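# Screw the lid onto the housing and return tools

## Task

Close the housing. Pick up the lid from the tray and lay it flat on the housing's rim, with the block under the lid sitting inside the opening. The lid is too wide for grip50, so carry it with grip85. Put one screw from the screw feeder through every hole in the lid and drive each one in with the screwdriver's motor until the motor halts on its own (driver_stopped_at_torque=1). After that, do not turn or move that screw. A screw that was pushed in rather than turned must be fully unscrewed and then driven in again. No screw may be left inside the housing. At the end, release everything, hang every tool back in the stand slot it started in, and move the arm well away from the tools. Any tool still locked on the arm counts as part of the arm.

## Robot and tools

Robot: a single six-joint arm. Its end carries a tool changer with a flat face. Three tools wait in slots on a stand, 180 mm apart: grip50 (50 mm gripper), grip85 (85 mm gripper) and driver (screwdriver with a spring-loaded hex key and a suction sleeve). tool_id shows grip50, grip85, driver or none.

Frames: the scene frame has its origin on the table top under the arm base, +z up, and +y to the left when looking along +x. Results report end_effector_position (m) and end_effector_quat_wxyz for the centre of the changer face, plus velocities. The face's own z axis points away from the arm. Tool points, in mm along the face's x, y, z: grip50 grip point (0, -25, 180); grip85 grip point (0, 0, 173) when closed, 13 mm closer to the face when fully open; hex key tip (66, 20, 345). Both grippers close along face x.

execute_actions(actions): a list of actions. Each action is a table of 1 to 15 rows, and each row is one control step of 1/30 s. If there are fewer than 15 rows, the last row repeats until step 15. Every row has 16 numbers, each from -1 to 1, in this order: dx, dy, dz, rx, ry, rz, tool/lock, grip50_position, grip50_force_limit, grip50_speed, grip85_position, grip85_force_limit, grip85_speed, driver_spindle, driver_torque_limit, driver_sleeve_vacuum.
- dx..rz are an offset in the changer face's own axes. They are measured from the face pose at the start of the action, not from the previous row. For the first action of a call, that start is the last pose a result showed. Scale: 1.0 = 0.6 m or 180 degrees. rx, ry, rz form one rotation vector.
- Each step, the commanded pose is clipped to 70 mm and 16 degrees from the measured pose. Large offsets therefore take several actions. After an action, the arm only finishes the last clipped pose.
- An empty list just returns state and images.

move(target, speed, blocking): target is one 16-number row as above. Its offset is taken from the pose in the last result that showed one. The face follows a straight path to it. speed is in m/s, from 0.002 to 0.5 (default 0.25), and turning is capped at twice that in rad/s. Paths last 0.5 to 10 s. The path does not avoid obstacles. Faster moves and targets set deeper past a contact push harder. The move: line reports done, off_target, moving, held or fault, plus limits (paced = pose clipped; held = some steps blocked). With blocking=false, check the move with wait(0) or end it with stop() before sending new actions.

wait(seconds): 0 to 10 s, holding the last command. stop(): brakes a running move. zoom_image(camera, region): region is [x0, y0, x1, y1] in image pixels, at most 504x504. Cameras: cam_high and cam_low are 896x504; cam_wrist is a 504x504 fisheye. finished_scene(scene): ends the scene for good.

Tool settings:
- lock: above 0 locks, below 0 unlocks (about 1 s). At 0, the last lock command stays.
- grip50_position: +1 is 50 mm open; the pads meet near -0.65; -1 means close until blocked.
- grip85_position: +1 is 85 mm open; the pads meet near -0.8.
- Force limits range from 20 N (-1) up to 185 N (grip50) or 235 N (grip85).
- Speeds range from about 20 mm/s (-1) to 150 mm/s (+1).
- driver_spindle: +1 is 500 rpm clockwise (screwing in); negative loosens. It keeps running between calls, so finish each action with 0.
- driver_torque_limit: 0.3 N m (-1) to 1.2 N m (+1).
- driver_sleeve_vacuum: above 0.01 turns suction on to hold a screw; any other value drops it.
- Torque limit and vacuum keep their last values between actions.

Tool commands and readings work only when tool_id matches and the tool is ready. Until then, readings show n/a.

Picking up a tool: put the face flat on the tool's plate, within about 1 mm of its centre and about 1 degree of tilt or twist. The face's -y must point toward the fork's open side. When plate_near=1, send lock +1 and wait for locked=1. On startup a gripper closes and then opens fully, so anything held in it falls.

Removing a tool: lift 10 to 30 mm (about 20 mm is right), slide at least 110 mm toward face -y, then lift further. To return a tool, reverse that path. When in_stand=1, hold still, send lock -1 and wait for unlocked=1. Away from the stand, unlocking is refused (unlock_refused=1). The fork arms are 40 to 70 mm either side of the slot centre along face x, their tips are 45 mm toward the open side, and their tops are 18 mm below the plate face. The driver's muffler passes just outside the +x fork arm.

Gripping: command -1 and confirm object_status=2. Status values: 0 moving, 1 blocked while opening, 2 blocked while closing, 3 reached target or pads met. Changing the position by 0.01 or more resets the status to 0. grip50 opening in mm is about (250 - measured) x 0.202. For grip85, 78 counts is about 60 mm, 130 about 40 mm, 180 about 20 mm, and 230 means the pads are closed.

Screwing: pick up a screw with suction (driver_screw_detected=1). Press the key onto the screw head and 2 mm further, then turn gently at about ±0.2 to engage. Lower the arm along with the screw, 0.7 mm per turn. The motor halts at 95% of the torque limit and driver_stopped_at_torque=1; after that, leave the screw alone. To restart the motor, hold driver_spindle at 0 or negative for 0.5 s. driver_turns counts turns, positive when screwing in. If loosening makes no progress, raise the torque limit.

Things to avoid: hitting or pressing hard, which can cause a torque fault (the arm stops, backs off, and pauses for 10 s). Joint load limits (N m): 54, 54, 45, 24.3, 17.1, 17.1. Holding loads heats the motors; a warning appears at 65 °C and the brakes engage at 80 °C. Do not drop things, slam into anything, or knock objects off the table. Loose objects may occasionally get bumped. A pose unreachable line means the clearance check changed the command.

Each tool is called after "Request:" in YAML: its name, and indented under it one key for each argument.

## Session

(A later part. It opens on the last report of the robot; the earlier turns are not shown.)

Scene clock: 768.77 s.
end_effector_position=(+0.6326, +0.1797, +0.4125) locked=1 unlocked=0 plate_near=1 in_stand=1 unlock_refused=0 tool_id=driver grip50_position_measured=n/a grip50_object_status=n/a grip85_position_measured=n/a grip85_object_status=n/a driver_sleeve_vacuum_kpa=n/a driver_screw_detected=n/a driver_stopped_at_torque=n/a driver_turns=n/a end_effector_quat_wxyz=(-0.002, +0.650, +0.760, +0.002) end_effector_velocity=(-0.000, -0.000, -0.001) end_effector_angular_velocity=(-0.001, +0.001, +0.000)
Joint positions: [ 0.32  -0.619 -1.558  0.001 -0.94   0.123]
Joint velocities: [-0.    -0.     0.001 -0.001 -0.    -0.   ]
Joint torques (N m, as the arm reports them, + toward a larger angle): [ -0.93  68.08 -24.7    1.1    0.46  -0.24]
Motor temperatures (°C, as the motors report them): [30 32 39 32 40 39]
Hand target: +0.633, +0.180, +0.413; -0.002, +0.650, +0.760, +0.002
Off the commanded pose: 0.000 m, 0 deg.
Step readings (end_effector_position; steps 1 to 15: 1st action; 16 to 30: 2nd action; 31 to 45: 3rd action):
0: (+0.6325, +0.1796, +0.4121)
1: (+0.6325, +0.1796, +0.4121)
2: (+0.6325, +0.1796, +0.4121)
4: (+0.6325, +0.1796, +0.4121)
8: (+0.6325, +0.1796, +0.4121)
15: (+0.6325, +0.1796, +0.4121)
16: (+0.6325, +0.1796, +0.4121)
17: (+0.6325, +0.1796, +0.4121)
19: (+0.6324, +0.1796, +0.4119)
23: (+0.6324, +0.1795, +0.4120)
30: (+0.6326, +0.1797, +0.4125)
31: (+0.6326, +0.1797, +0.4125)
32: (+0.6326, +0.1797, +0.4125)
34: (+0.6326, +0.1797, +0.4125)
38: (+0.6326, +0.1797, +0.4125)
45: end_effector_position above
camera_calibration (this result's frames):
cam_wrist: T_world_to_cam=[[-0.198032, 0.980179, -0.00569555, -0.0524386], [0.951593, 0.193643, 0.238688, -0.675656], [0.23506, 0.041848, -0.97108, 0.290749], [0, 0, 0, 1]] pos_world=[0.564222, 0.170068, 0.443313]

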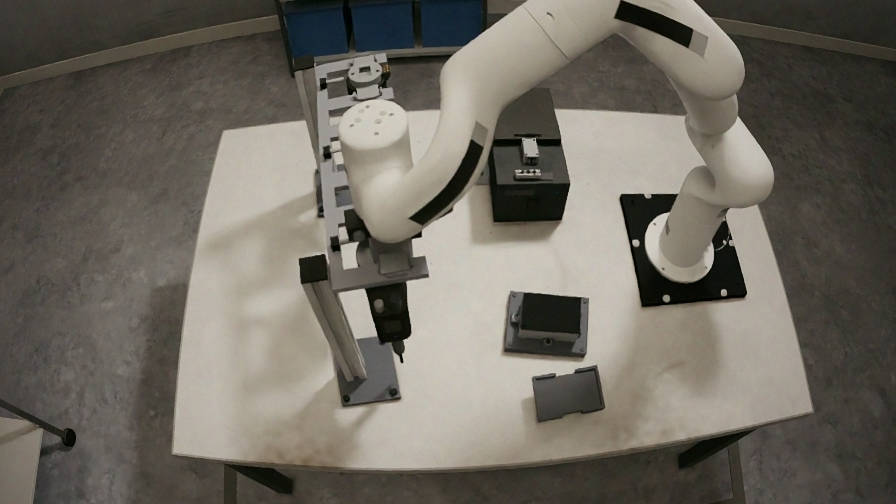

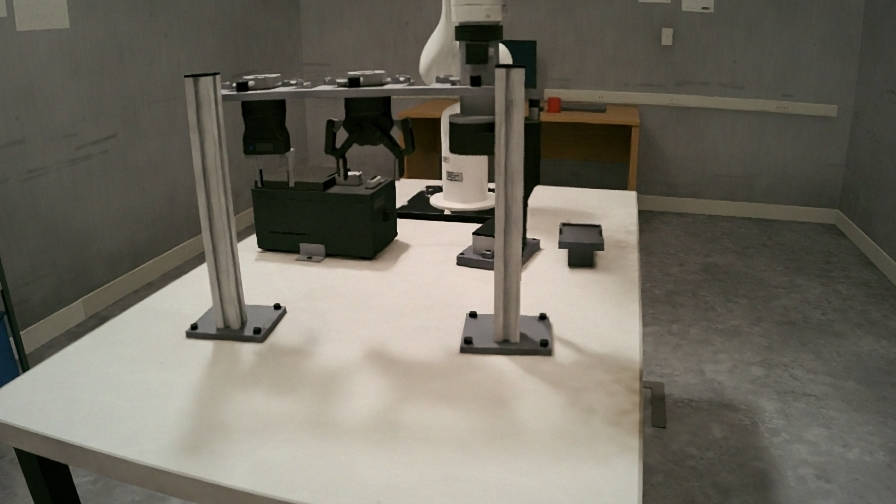

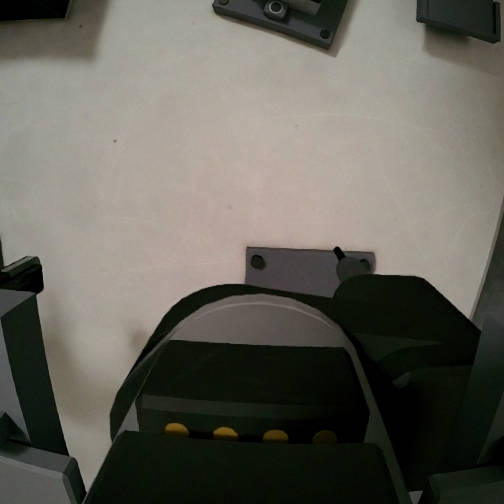

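Request:
move:
  target: [0,0,-0.033,0,0,0,0,1,0,0,1,0,0,0,-0.25,0]
  speed: 0.06

Request:
move:
  target: [0,-0.23,0,0,0,0,0,1,0,0,1,0,0,0,-0.25,0]
  speed: 0.15

Scene clock: 775.40 s.
end_effector_position=(+0.6326, +0.1796, +0.4321) locked=1 unlocked=0 plate_near=1 in_stand=0 unlock_refused=0 tool_id=driver grip50_position_measured=n/a grip50_object_status=n/a grip85_position_measured=n/a grip85_object_status=n/a driver_sleeve_vacuum_kpa=0 driver_screw_detected=0 driver_stopped_at_torque=0 driver_turns=0.00 end_effector_quat_wxyz=(-0.002, +0.650, +0.760, +0.002) end_effector_velocity=(-0.000, -0.000, -0.001) end_effector_angular_velocity=(-0.001, +0.004, -0.000)
Joint positions: [ 0.32  -0.604 -1.582  0.001 -0.978  0.123]
Joint velocities: [ 0.    -0.001  0.     0.    -0.003  0.   ]
Joint torques (N m, as the arm reports them, + toward a larger angle): [ -1.51  71.26 -26.58   0.94   0.53  -0.33]
Motor temperatures (°C, as the motors report them): [30 32 40 32 40 39]
Hand target: +0.633, +0.180, +0.432; -0.002, +0.650, +0.760, +0.002
Off the commanded pose: 0.000 m, 0 deg.
move: done
camera_calibration (this result's frames):
cam_wrist: T_world_to_cam=[[-0.198091, 0.980167, -0.00568202, -0.0522003], [0.951639, 0.193708, 0.238453, -0.680222], [0.234825, 0.0418283, -0.971137, 0.309977], [0, 0, 0, 1]] pos_world=[0.564195, 0.169964, 0.462935]

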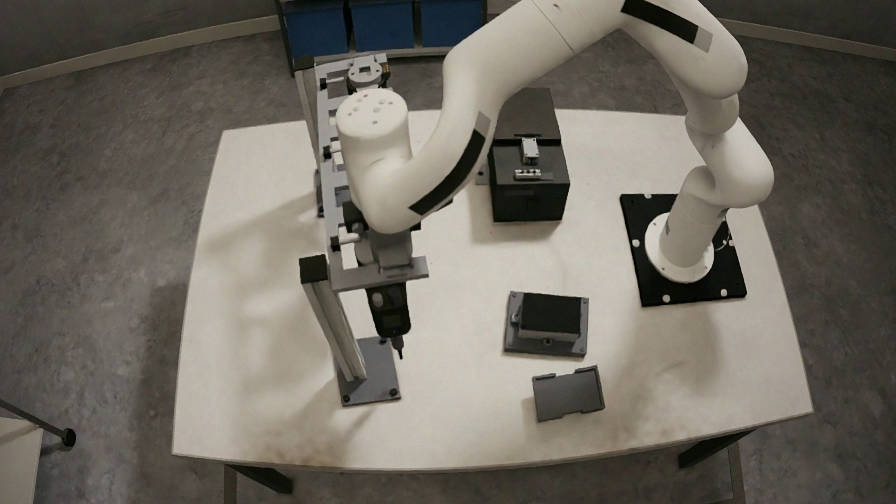

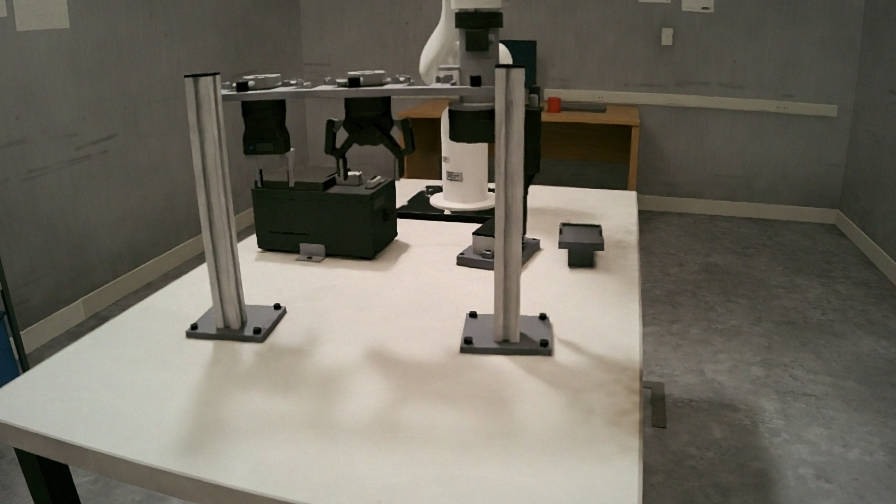

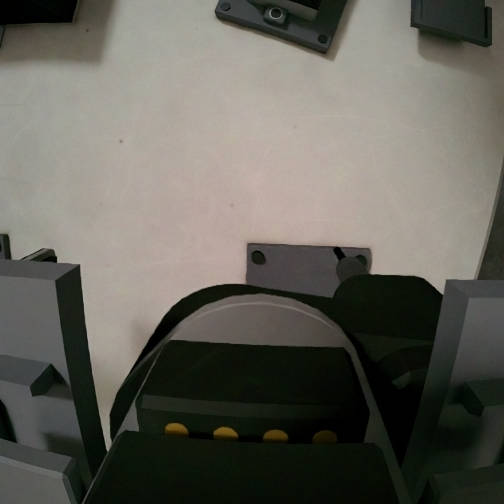

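Scene clock: 776.77 s.
end_effector_position=(+0.4965, +0.1584, +0.4321) locked=1 unlocked=0 plate_near=1 in_stand=0 unlock_refused=0 tool_id=driver grip50_position_measured=n/a grip50_object_status=n/a grip85_position_measured=n/a grip85_object_status=n/a driver_sleeve_vacuum_kpa=0 driver_screw_detected=0 driver_stopped_at_torque=0 driver_turns=0.00 end_effector_quat_wxyz=(-0.002, +0.650, +0.760, +0.003) end_effector_velocity=(-0.002, -0.001, -0.001) end_effector_angular_velocity=(-0.002, +0.005, -0.000)
Joint positions: [ 0.353 -0.268 -1.117  0.001 -0.849  0.156]
Joint velocities: [-0.001  0.002  0.005 -0.001 -0.002  0.001]
Joint torques (N m, as the arm reports them, + toward a larger angle): [ -1.42  50.   -25.79   0.65   0.37  -0.24]
Motor temperatures (°C, as the motors report them): [30 32 40 32 40 39]
Hand target: +0.496, +0.158, +0.432; -0.002, +0.650, +0.760, +0.002
Off the commanded pose: 0.000 m, 0 deg.
move: done
camera_calibration (this result's frames):
cam_wrist: T_world_to_cam=[[-0.197831, 0.98022, -0.00570043, -0.0584526], [0.951561, 0.193437, 0.238987, -0.54678], [0.235362, 0.0418547, -0.971006, 0.342481], [0, 0, 0, 1]] pos_world=[0.428123, 0.148729, 0.462891]

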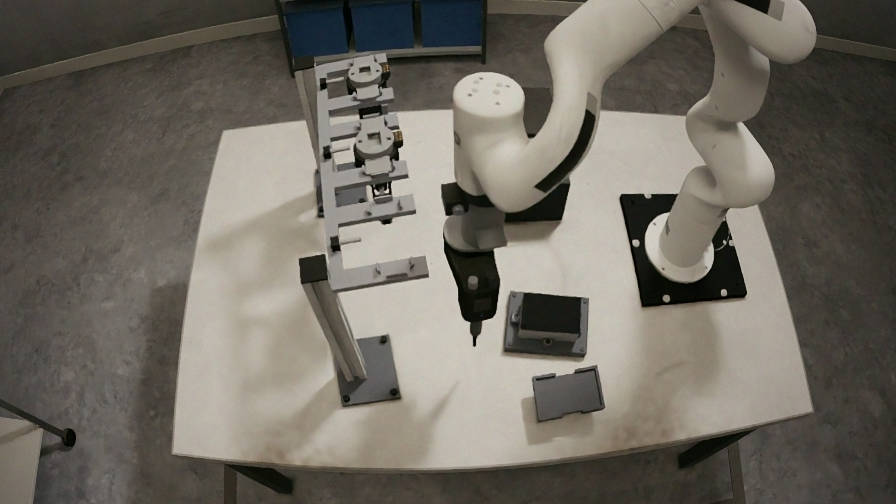

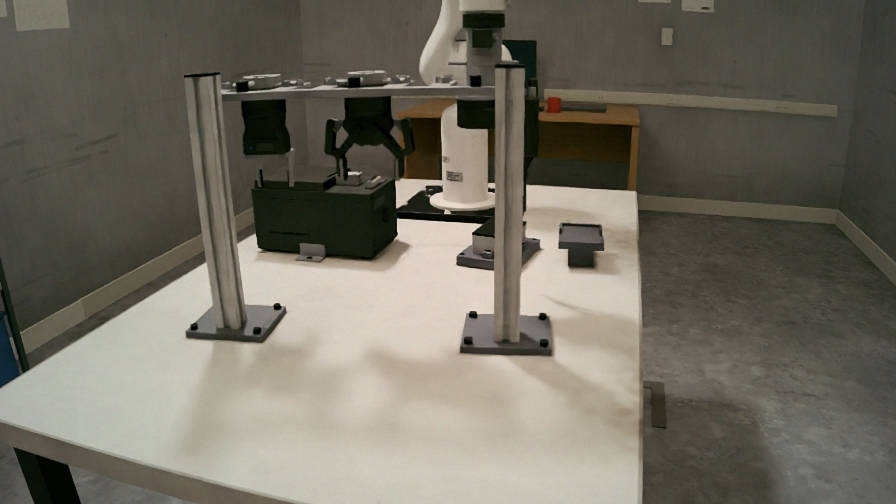

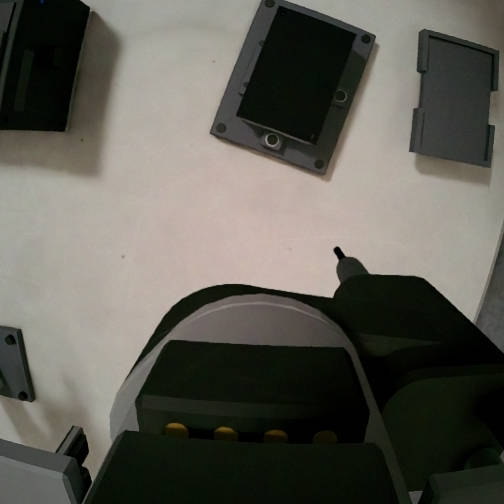

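Request:
move:
  target: [-0.05,-0.05,-0.23,0,0,0,0,1,0,0,1,0,0,0,-0.25,0]
  speed: 0.3

Scene clock: 801.33 s.
end_effector_position=(+0.4715, +0.1235, +0.5691) locked=1 unlocked=0 plate_near=1 in_stand=0 unlock_refused=0 tool_id=driver grip50_position_measured=n/a grip50_object_status=n/a grip85_position_measured=n/a grip85_object_status=n/a driver_sleeve_vacuum_kpa=0 driver_screw_detected=0 driver_stopped_at_torque=0 driver_turns=0.00 end_effector_quat_wxyz=(-0.002, +0.650, +0.760, +0.002) end_effector_velocity=(+0.000, -0.001, +0.004) end_effector_angular_velocity=(+0.001, -0.003, -0.000)
Joint positions: [ 0.302 -0.101 -1.237  0.001 -1.137  0.105]
Joint velocities: [-0.001  0.002 -0.007 -0.    -0.007 -0.001]
Joint torques (N m, as the arm reports them, + toward a larger angle): [ -1.17  41.44 -27.08   1.02   0.53  -0.29]
Motor temperatures (°C, as the motors report them): [30 32 40 32 40 39]
Hand target: +0.472, +0.123, +0.570; -0.002, +0.650, +0.760, +0.003
Off the commanded pose: 0.001 m, 0 deg.
move: done
camera_calibration (this result's frames):
cam_wrist: T_world_to_cam=[[-0.198302, 0.980125, -0.005582, -0.0283121], [0.951736, 0.193913, 0.237902, -0.548518], [0.234256, 0.0418637, -0.971273, 0.48353], [0, 0, 0, 1]] pos_world=[0.40316, 0.113872, 0.599975]

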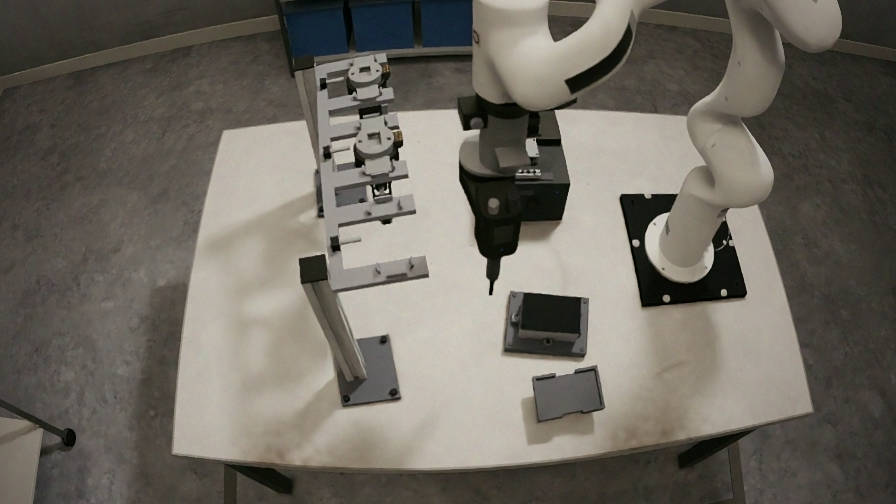

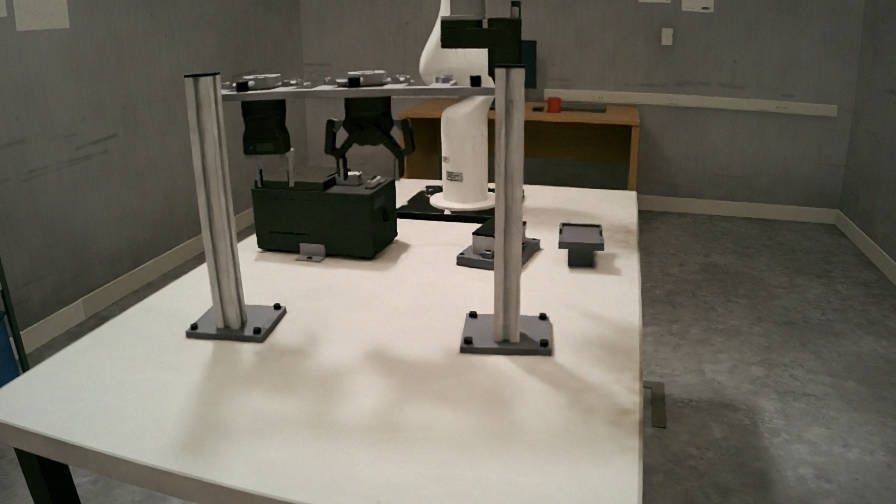

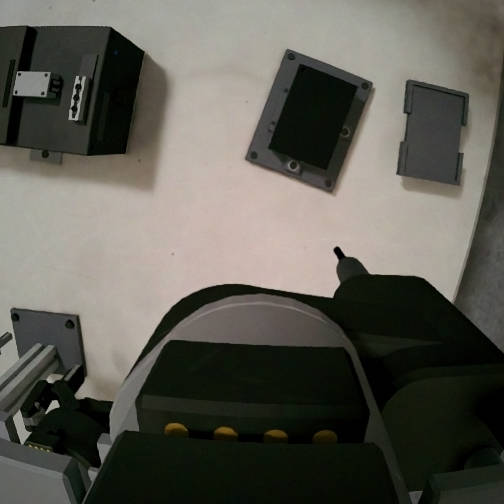

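Request:
move:
  target: [-0.445,-0.266,0,0,0,0,0,1,0,0,1,0,0,0,-0.25,0]
  speed: 0.3

Scene clock: 808.13 s.
end_effector_position=(+0.3553, -0.1646, +0.5680) locked=1 unlocked=0 plate_near=1 in_stand=0 unlock_refused=0 tool_id=driver grip50_position_measured=n/a grip50_object_status=n/a grip85_position_measured=n/a grip85_object_status=n/a driver_sleeve_vacuum_kpa=0 driver_screw_detected=0 driver_stopped_at_torque=0 driver_turns=0.00 end_effector_quat_wxyz=(-0.002, +0.649, +0.760, +0.002) end_effector_velocity=(-0.001, -0.001, +0.000) end_effector_angular_velocity=(+0.001, +0.000, +0.000)
Joint positions: [-0.386  0.152 -0.99  -0.001 -1.143 -0.582]
Joint velocities: [-0.004  0.    -0.001  0.    -0.001 -0.005]
Joint torques (N m, as the arm reports them, + toward a larger angle): [ -1.08  25.02 -26.36   1.22  -0.16  -0.3 ]
Motor temperatures (°C, as the motors report them): [30 32 41 32 40 39]
Hand target: +0.355, -0.165, +0.568; -0.002, +0.650, +0.760, +0.002
Off the commanded pose: 0.001 m, 0 deg.
move: done
camera_calibration (this result's frames):
cam_wrist: T_world_to_cam=[[-0.198611, 0.980056, -0.00665455, 0.231793], [0.95145, 0.194434, 0.238616, -0.381951], [0.235151, 0.0410603, -0.971091, 0.521135], [0, 0, 0, 1]] pos_world=[0.286898, -0.174304, 0.598752]

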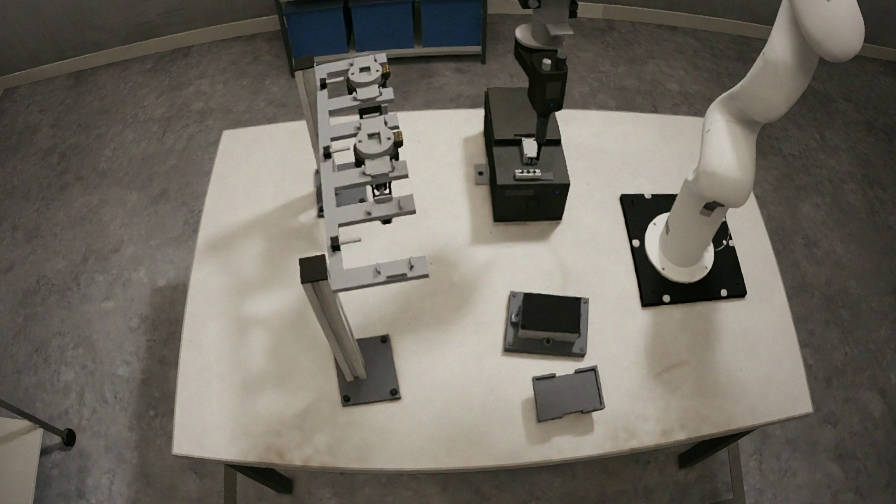

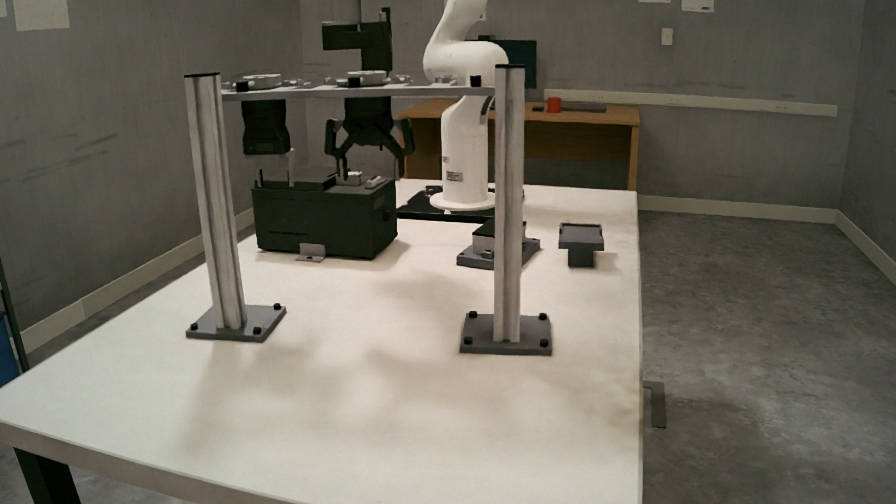

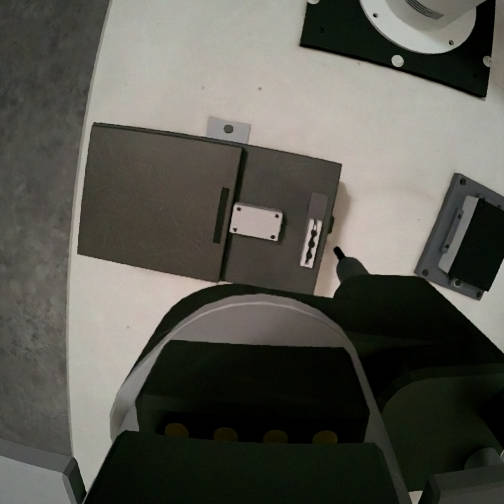

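Request:
zoom_image:
  camera: "cam_wrist"
  region: [270,170,370,290]

Region (270, 170, 370, 290) of cam_wrist's 504x504 image, scaled by 4.200, with more detail than that image has.

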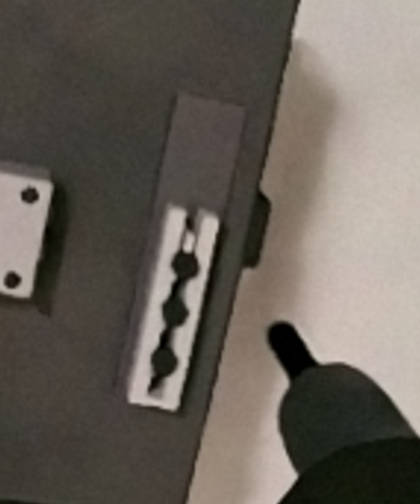

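Request:
move:
  target: [-0.0235,-0.0092,0.05,0,0,0,0,1,0,0,1,0,0,0,-0.25,0]
  speed: 0.1

Request:
zoom_image:
  camera: "cam_wrist"
  region: [280,190,380,290]

Scene clock: 827.33 s.
end_effector_position=(+0.3520, -0.1793, +0.5381) locked=1 unlocked=0 plate_near=1 in_stand=0 unlock_refused=0 tool_id=driver grip50_position_measured=n/a grip50_object_status=n/a grip85_position_measured=n/a grip85_object_status=n/a driver_sleeve_vacuum_kpa=0 driver_screw_detected=0 driver_stopped_at_torque=0 driver_turns=0.00 end_effector_quat_wxyz=(-0.002, +0.650, +0.760, +0.002) end_effector_velocity=(+0.000, -0.000, -0.001) end_effector_angular_velocity=(-0.000, -0.000, +0.002)
Joint positions: [-0.423  0.134 -0.94  -0.001 -1.074 -0.62 ]
Joint velocities: [-0.001 -0.001  0.002 -0.     0.002 -0.002]
Joint torques (N m, as the arm reports them, + toward a larger angle): [ -1.84  25.5  -26.28   0.99  -0.19  -0.2 ]
Motor temperatures (°C, as the motors report them): [30 31 41 32 40 39]
Hand target: +0.352, -0.179, +0.538; -0.002, +0.650, +0.760, +0.002
Off the commanded pose: 0.000 m, 0 deg.
move: done
camera_calibration (this result's frames):
cam_wrist: T_world_to_cam=[[-0.198509, 0.980074, -0.0069322, 0.245394], [0.951407, 0.194392, 0.238824, -0.368979], [0.235413, 0.0408135, -0.971038, 0.493349], [0, 0, 0, 1]] pos_world=[0.283622, -0.188913, 0.568883]

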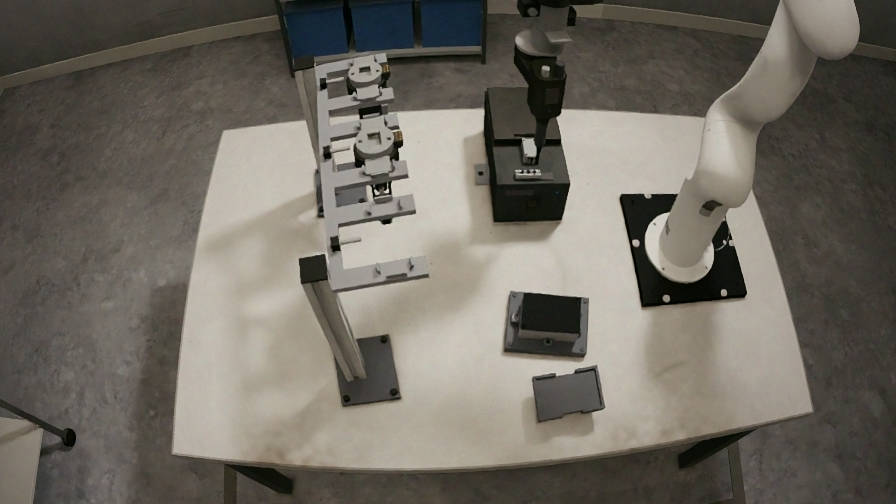

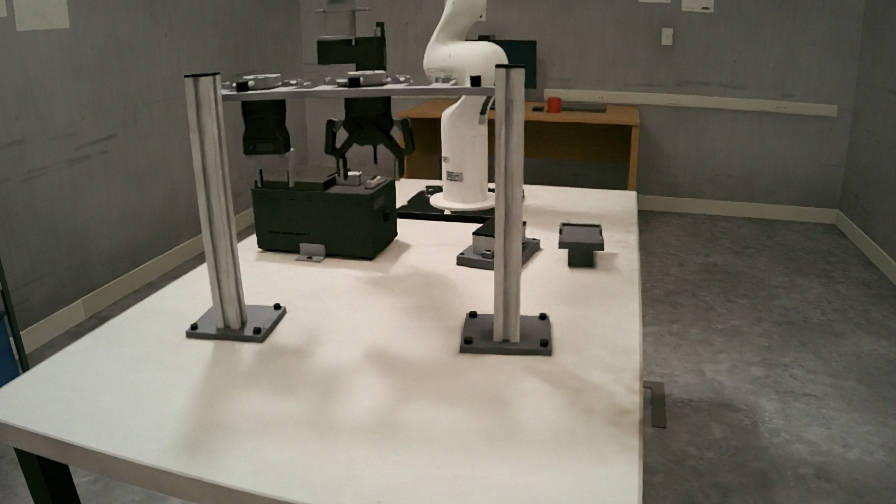

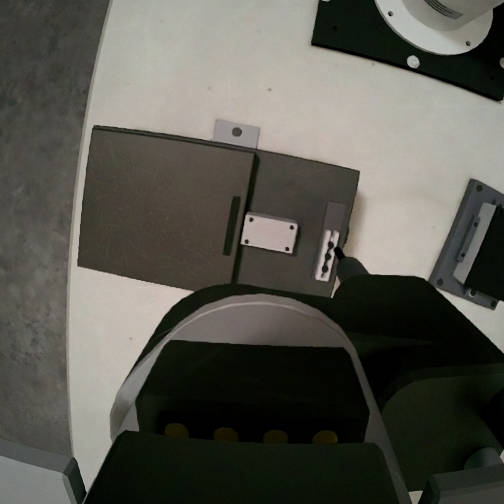

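Region (280, 190, 380, 290) of cam_wrist's 504x504 image, scaled by 5.040, with more detail than that image has.

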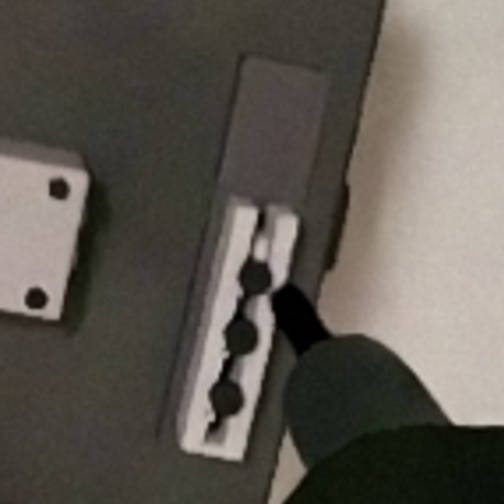

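Request:
move:
  target: [-0.0027,0.0043,0.025,0,0,0,0,1,0,0,1,0,0,0,-0.25,1]
  speed: 0.05

Request:
zoom_image:
  camera: "cam_wrist"
  region: [300,210,370,280]

Scene clock: 837.83 s.
end_effector_position=(+0.3548, -0.1804, +0.5232) locked=1 unlocked=0 plate_near=1 in_stand=0 unlock_refused=0 tool_id=driver grip50_position_measured=n/a grip50_object_status=n/a grip85_position_measured=n/a grip85_object_status=n/a driver_sleeve_vacuum_kpa=14 driver_screw_detected=0 driver_stopped_at_torque=0 driver_turns=0.00 end_effector_quat_wxyz=(-0.001, +0.650, +0.760, +0.002) end_effector_velocity=(+0.000, +0.000, -0.000) end_effector_angular_velocity=(+0.001, +0.000, +0.000)
Joint positions: [-0.423  0.119 -0.92  -0.001 -1.039 -0.619]
Joint velocities: [ 0.    -0.001  0.     0.     0.     0.   ]
Joint torques (N m, as the arm reports them, + toward a larger angle): [ -1.45  26.11 -26.06   1.17  -0.35  -0.31]
Motor temperatures (°C, as the motors report them): [30 31 41 32 40 39]
Hand target: +0.355, -0.180, +0.523; -0.002, +0.650, +0.760, +0.002
Off the commanded pose: 0.000 m, 0 deg.
move: done
camera_calibration (this result's frames):
cam_wrist: T_world_to_cam=[[-0.198456, 0.980085, -0.00700776, 0.246984], [0.951401, 0.194355, 0.238877, -0.367877], [0.235482, 0.0407393, -0.971024, 0.478229], [0, 0, 0, 1]] pos_world=[0.286399, -0.190049, 0.553981]

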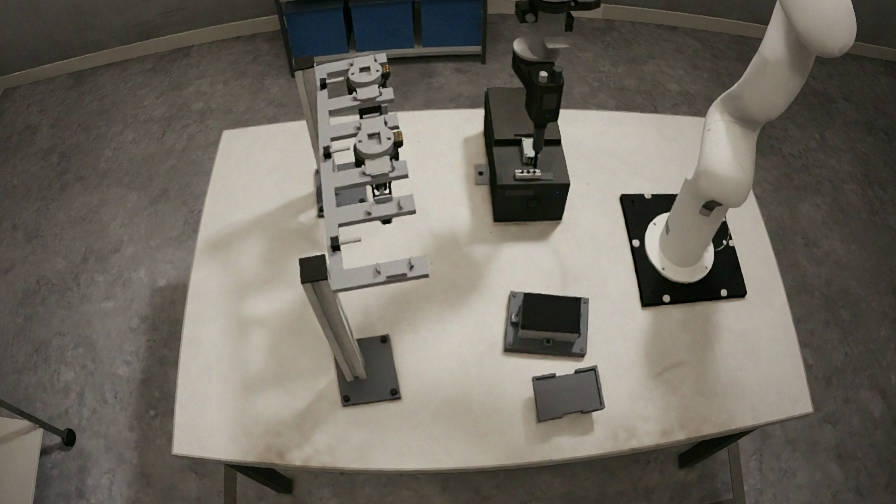

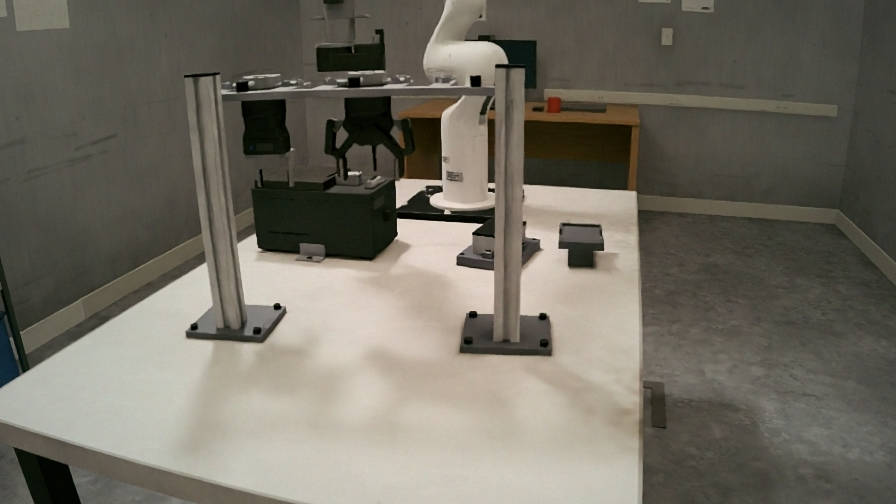

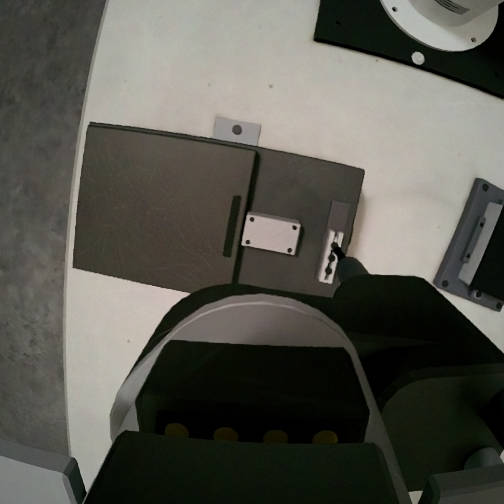

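Region (300, 210, 370, 280) of cam_wrist's 504x504 image, scaled by 7.200, with more detail than that image has.

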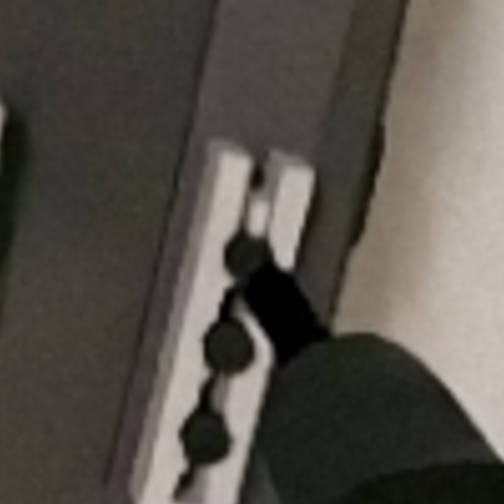

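Request:
move:
  target: [-0.0007,-0.0005,0.011,0,0,0,0,1,0,0,1,0,0,0,-0.25,1]
  speed: 0.03

Request:
zoom_image:
  camera: "cam_wrist"
  region: [300,210,370,280]

Scene clock: 845.87 s.
end_effector_position=(+0.3546, -0.1808, +0.5167) locked=1 unlocked=0 plate_near=1 in_stand=0 unlock_refused=0 tool_id=driver grip50_position_measured=n/a grip50_object_status=n/a grip85_position_measured=n/a grip85_object_status=n/a driver_sleeve_vacuum_kpa=14 driver_screw_detected=0 driver_stopped_at_torque=0 driver_turns=0.00 end_effector_quat_wxyz=(-0.002, +0.650, +0.760, +0.002) end_effector_velocity=(-0.000, -0.001, -0.001) end_effector_angular_velocity=(+0.000, -0.000, -0.003)
Joint positions: [-0.424  0.115 -0.908 -0.001 -1.024 -0.62 ]
Joint velocities: [-0.002 -0.     0.002  0.     0.003  0.001]
Joint torques (N m, as the arm reports them, + toward a larger angle): [ -0.48  27.22 -25.95   1.29  -0.1   -0.31]
Motor temperatures (°C, as the motors report them): [30 31 41 32 40 39]
Hand target: +0.355, -0.181, +0.517; -0.001, +0.650, +0.760, +0.002
Off the commanded pose: 0.000 m, 0 deg.
move: done
camera_calibration (this result's frames):
cam_wrist: T_world_to_cam=[[-0.198433, 0.98009, -0.00698779, 0.247293], [0.951419, 0.194331, 0.238826, -0.365986], [0.235428, 0.0407426, -0.971037, 0.47198], [0, 0, 0, 1]] pos_world=[0.28616, -0.190476, 0.547445]

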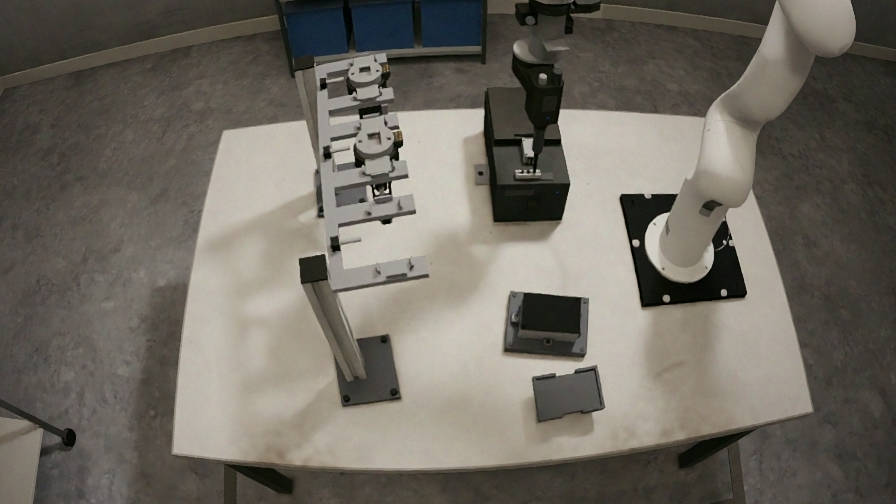

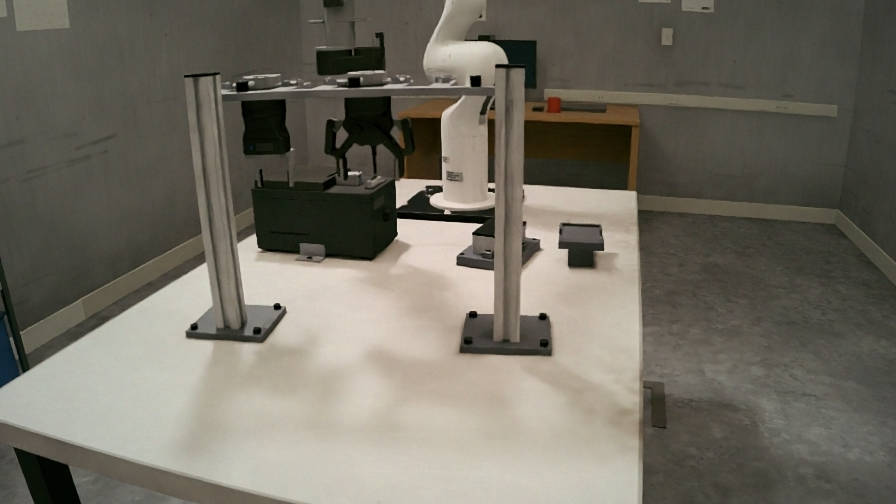

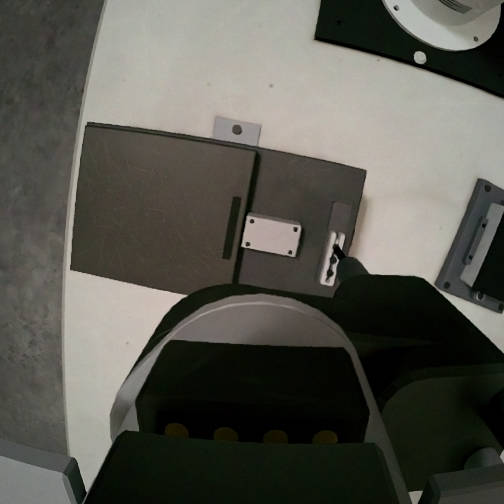

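Region (300, 210, 370, 280) of cam_wrist's 504x504 image, scaled by 7.200, with more detail than that image has.

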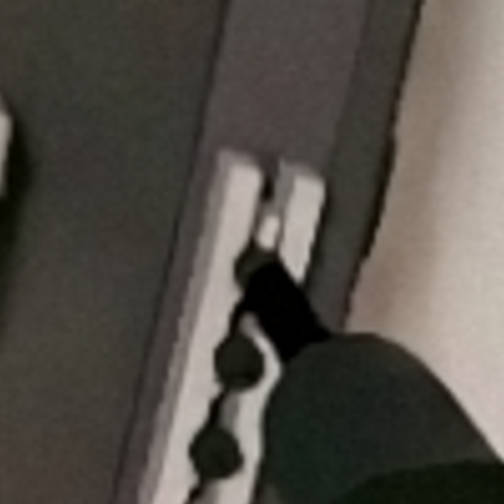

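Request:
zoom_image:
  camera: "cam_low"
  region: [340,150,410,200]

Region (340, 150, 410, 200) of cam_low's 896x504 image, scaled by 7.200, with more detail than that image has; it fills the top 360 rows of this view, and the rest is white.

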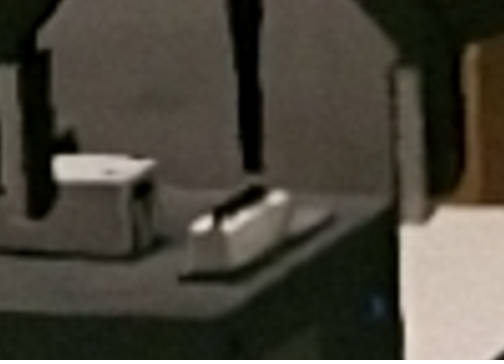

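Request:
move:
  target: [0,0,0.011,0,0,0,0,1,0,0,1,0,0,0,-0.25,1]
  speed: 0.01

Request:
execute_actions:
  actions:
    - [[0,0,0,0,0,0,0,1,0,0,1,0,0,0.15,-0.25,1]]
    - [[0,0,0,0,0,0,0,1,0,0,1,0,0,0,-0.25,1]]

Request:
zoom_image:
  camera: "cam_low"
  region: [340,150,410,200]

Scene clock: 857.97 s.
end_effector_position=(+0.3546, -0.1808, +0.5103) locked=1 unlocked=0 plate_near=1 in_stand=0 unlock_refused=0 tool_id=driver grip50_position_measured=n/a grip50_object_status=n/a grip85_position_measured=n/a grip85_object_status=n/a driver_sleeve_vacuum_kpa=40 driver_screw_detected=1 driver_stopped_at_torque=0 driver_turns=0.00 end_effector_quat_wxyz=(-0.001, +0.650, +0.760, +0.002) end_effector_velocity=(-0.000, -0.000, -0.001) end_effector_angular_velocity=(+0.000, +0.000, -0.002)
Joint positions: [-0.424  0.112 -0.897 -0.001 -1.009 -0.62 ]
Joint velocities: [-0.001 -0.     0.003  0.     0.003  0.001]
Joint torques (N m, as the arm reports them, + toward a larger angle): [ -1.98  24.96 -24.78   0.65   0.06  -0.3 ]
Motor temperatures (°C, as the motors report them): [30 31 41 32 40 39]
Hand target: +0.355, -0.181, +0.510; -0.002, +0.650, +0.760, +0.002
Off the commanded pose: 0.000 m, 0 deg.
move: done
camera_calibration (this result's frames):
cam_wrist: T_world_to_cam=[[-0.198384, 0.980099, -0.007081, 0.247258], [0.951375, 0.194297, 0.239026, -0.364587], [0.235645, 0.0406822, -0.970987, 0.465682], [0, 0, 0, 1]] pos_world=[0.286175, -0.190444, 0.541068]

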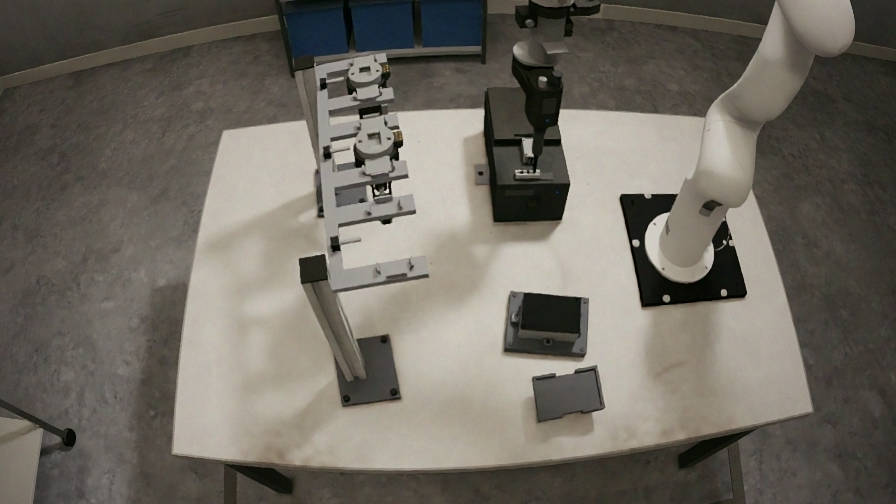

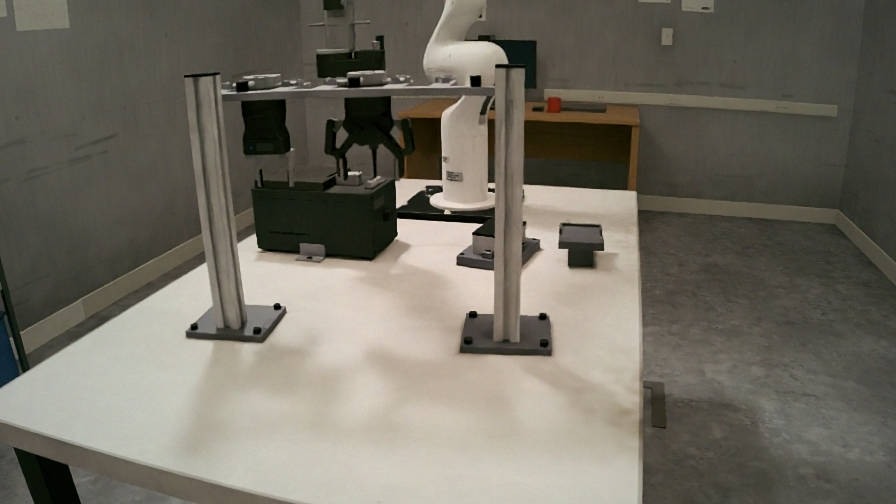

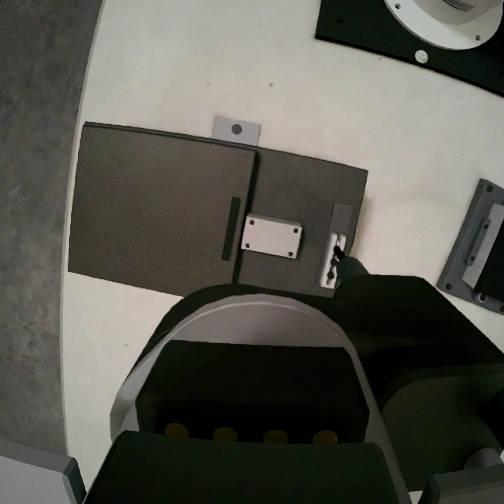

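Scene clock: 858.97 s.
end_effector_position=(+0.3546, -0.1808, +0.5103) locked=1 unlocked=0 plate_near=1 in_stand=0 unlock_refused=0 tool_id=driver grip50_position_measured=n/a grip50_object_status=n/a grip85_position_measured=n/a grip85_object_status=n/a driver_sleeve_vacuum_kpa=40 driver_screw_detected=1 driver_stopped_at_torque=0 driver_turns=0.60 end_effector_quat_wxyz=(-0.001, +0.650, +0.760, +0.002) end_effector_velocity=(+0.000, -0.000, +0.000) end_effector_angular_velocity=(-0.002, -0.002, -0.001)
Joint positions: [-0.424  0.112 -0.897 -0.001 -1.009 -0.62 ]
Joint velocities: [-0.001  0.001  0.    -0.     0.002  0.   ]
Joint torques (N m, as the arm reports them, + toward a larger angle): [ -1.74  26.09 -24.63   0.75   0.08  -0.28]
Motor temperatures (°C, as the motors report them): [30 31 41 32 40 39]
Hand target: +0.355, -0.181, +0.510; -0.001, +0.650, +0.760, +0.002
Off the commanded pose: 0.000 m, 0 deg.
Step readings (end_effector_position; steps 1 to 15: 1st action; 16 to 30: 2nd action):
0: (+0.3546, -0.1808, +0.5103)
1: (+0.3546, -0.1808, +0.5103)
2: (+0.3546, -0.1808, +0.5103)
4: (+0.3546, -0.1808, +0.5103)
8: (+0.3546, -0.1808, +0.5104)
15: (+0.3546, -0.1808, +0.5103)
16: (+0.3546, -0.1808, +0.5103)
17: (+0.3546, -0.1808, +0.5103)
19: (+0.3546, -0.1808, +0.5103)
23: (+0.3546, -0.1808, +0.5103)
30: end_effector_position above
camera_calibration (this result's frames):
cam_wrist: T_world_to_cam=[[-0.198383, 0.980099, -0.00708498, 0.247259], [0.951373, 0.194297, 0.239035, -0.364593], [0.235655, 0.0406801, -0.970985, 0.465684], [0, 0, 0, 1]] pos_world=[0.286175, -0.190443, 0.541075]

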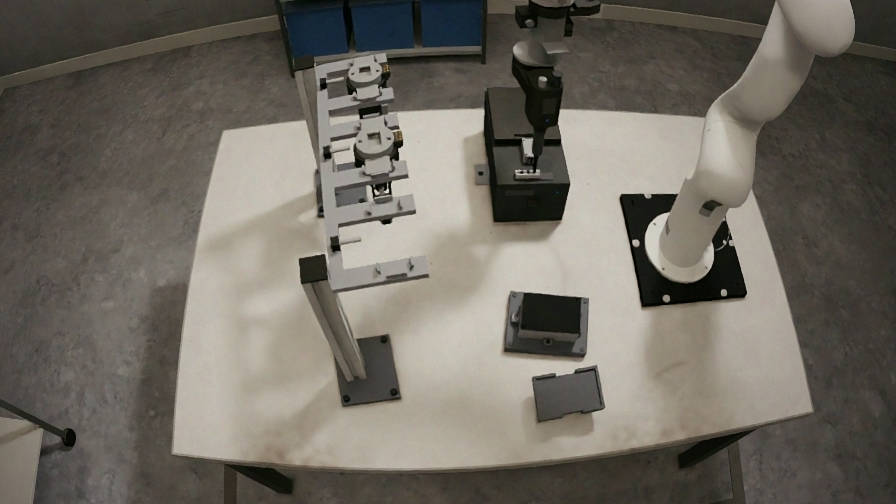

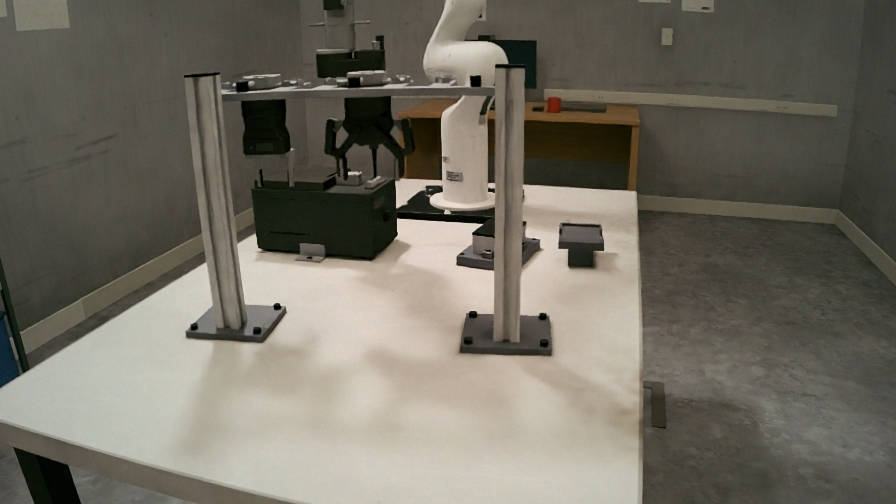

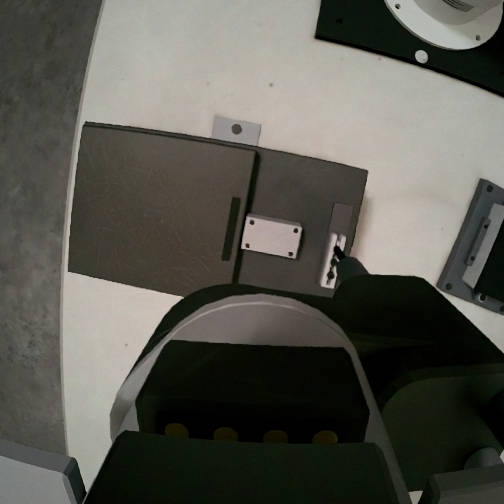

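Region (340, 150, 410, 200) of cam_low's 896x504 image, scaled by 7.200, with more detail than that image has; it fills the top 360 rows of this view, and the rest is white.

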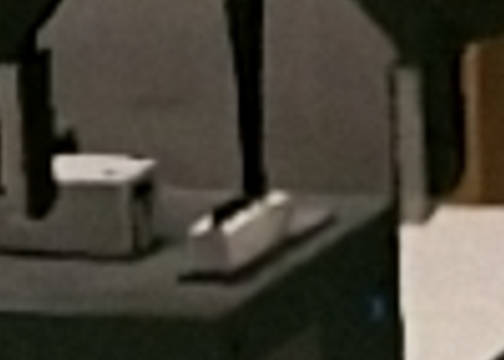

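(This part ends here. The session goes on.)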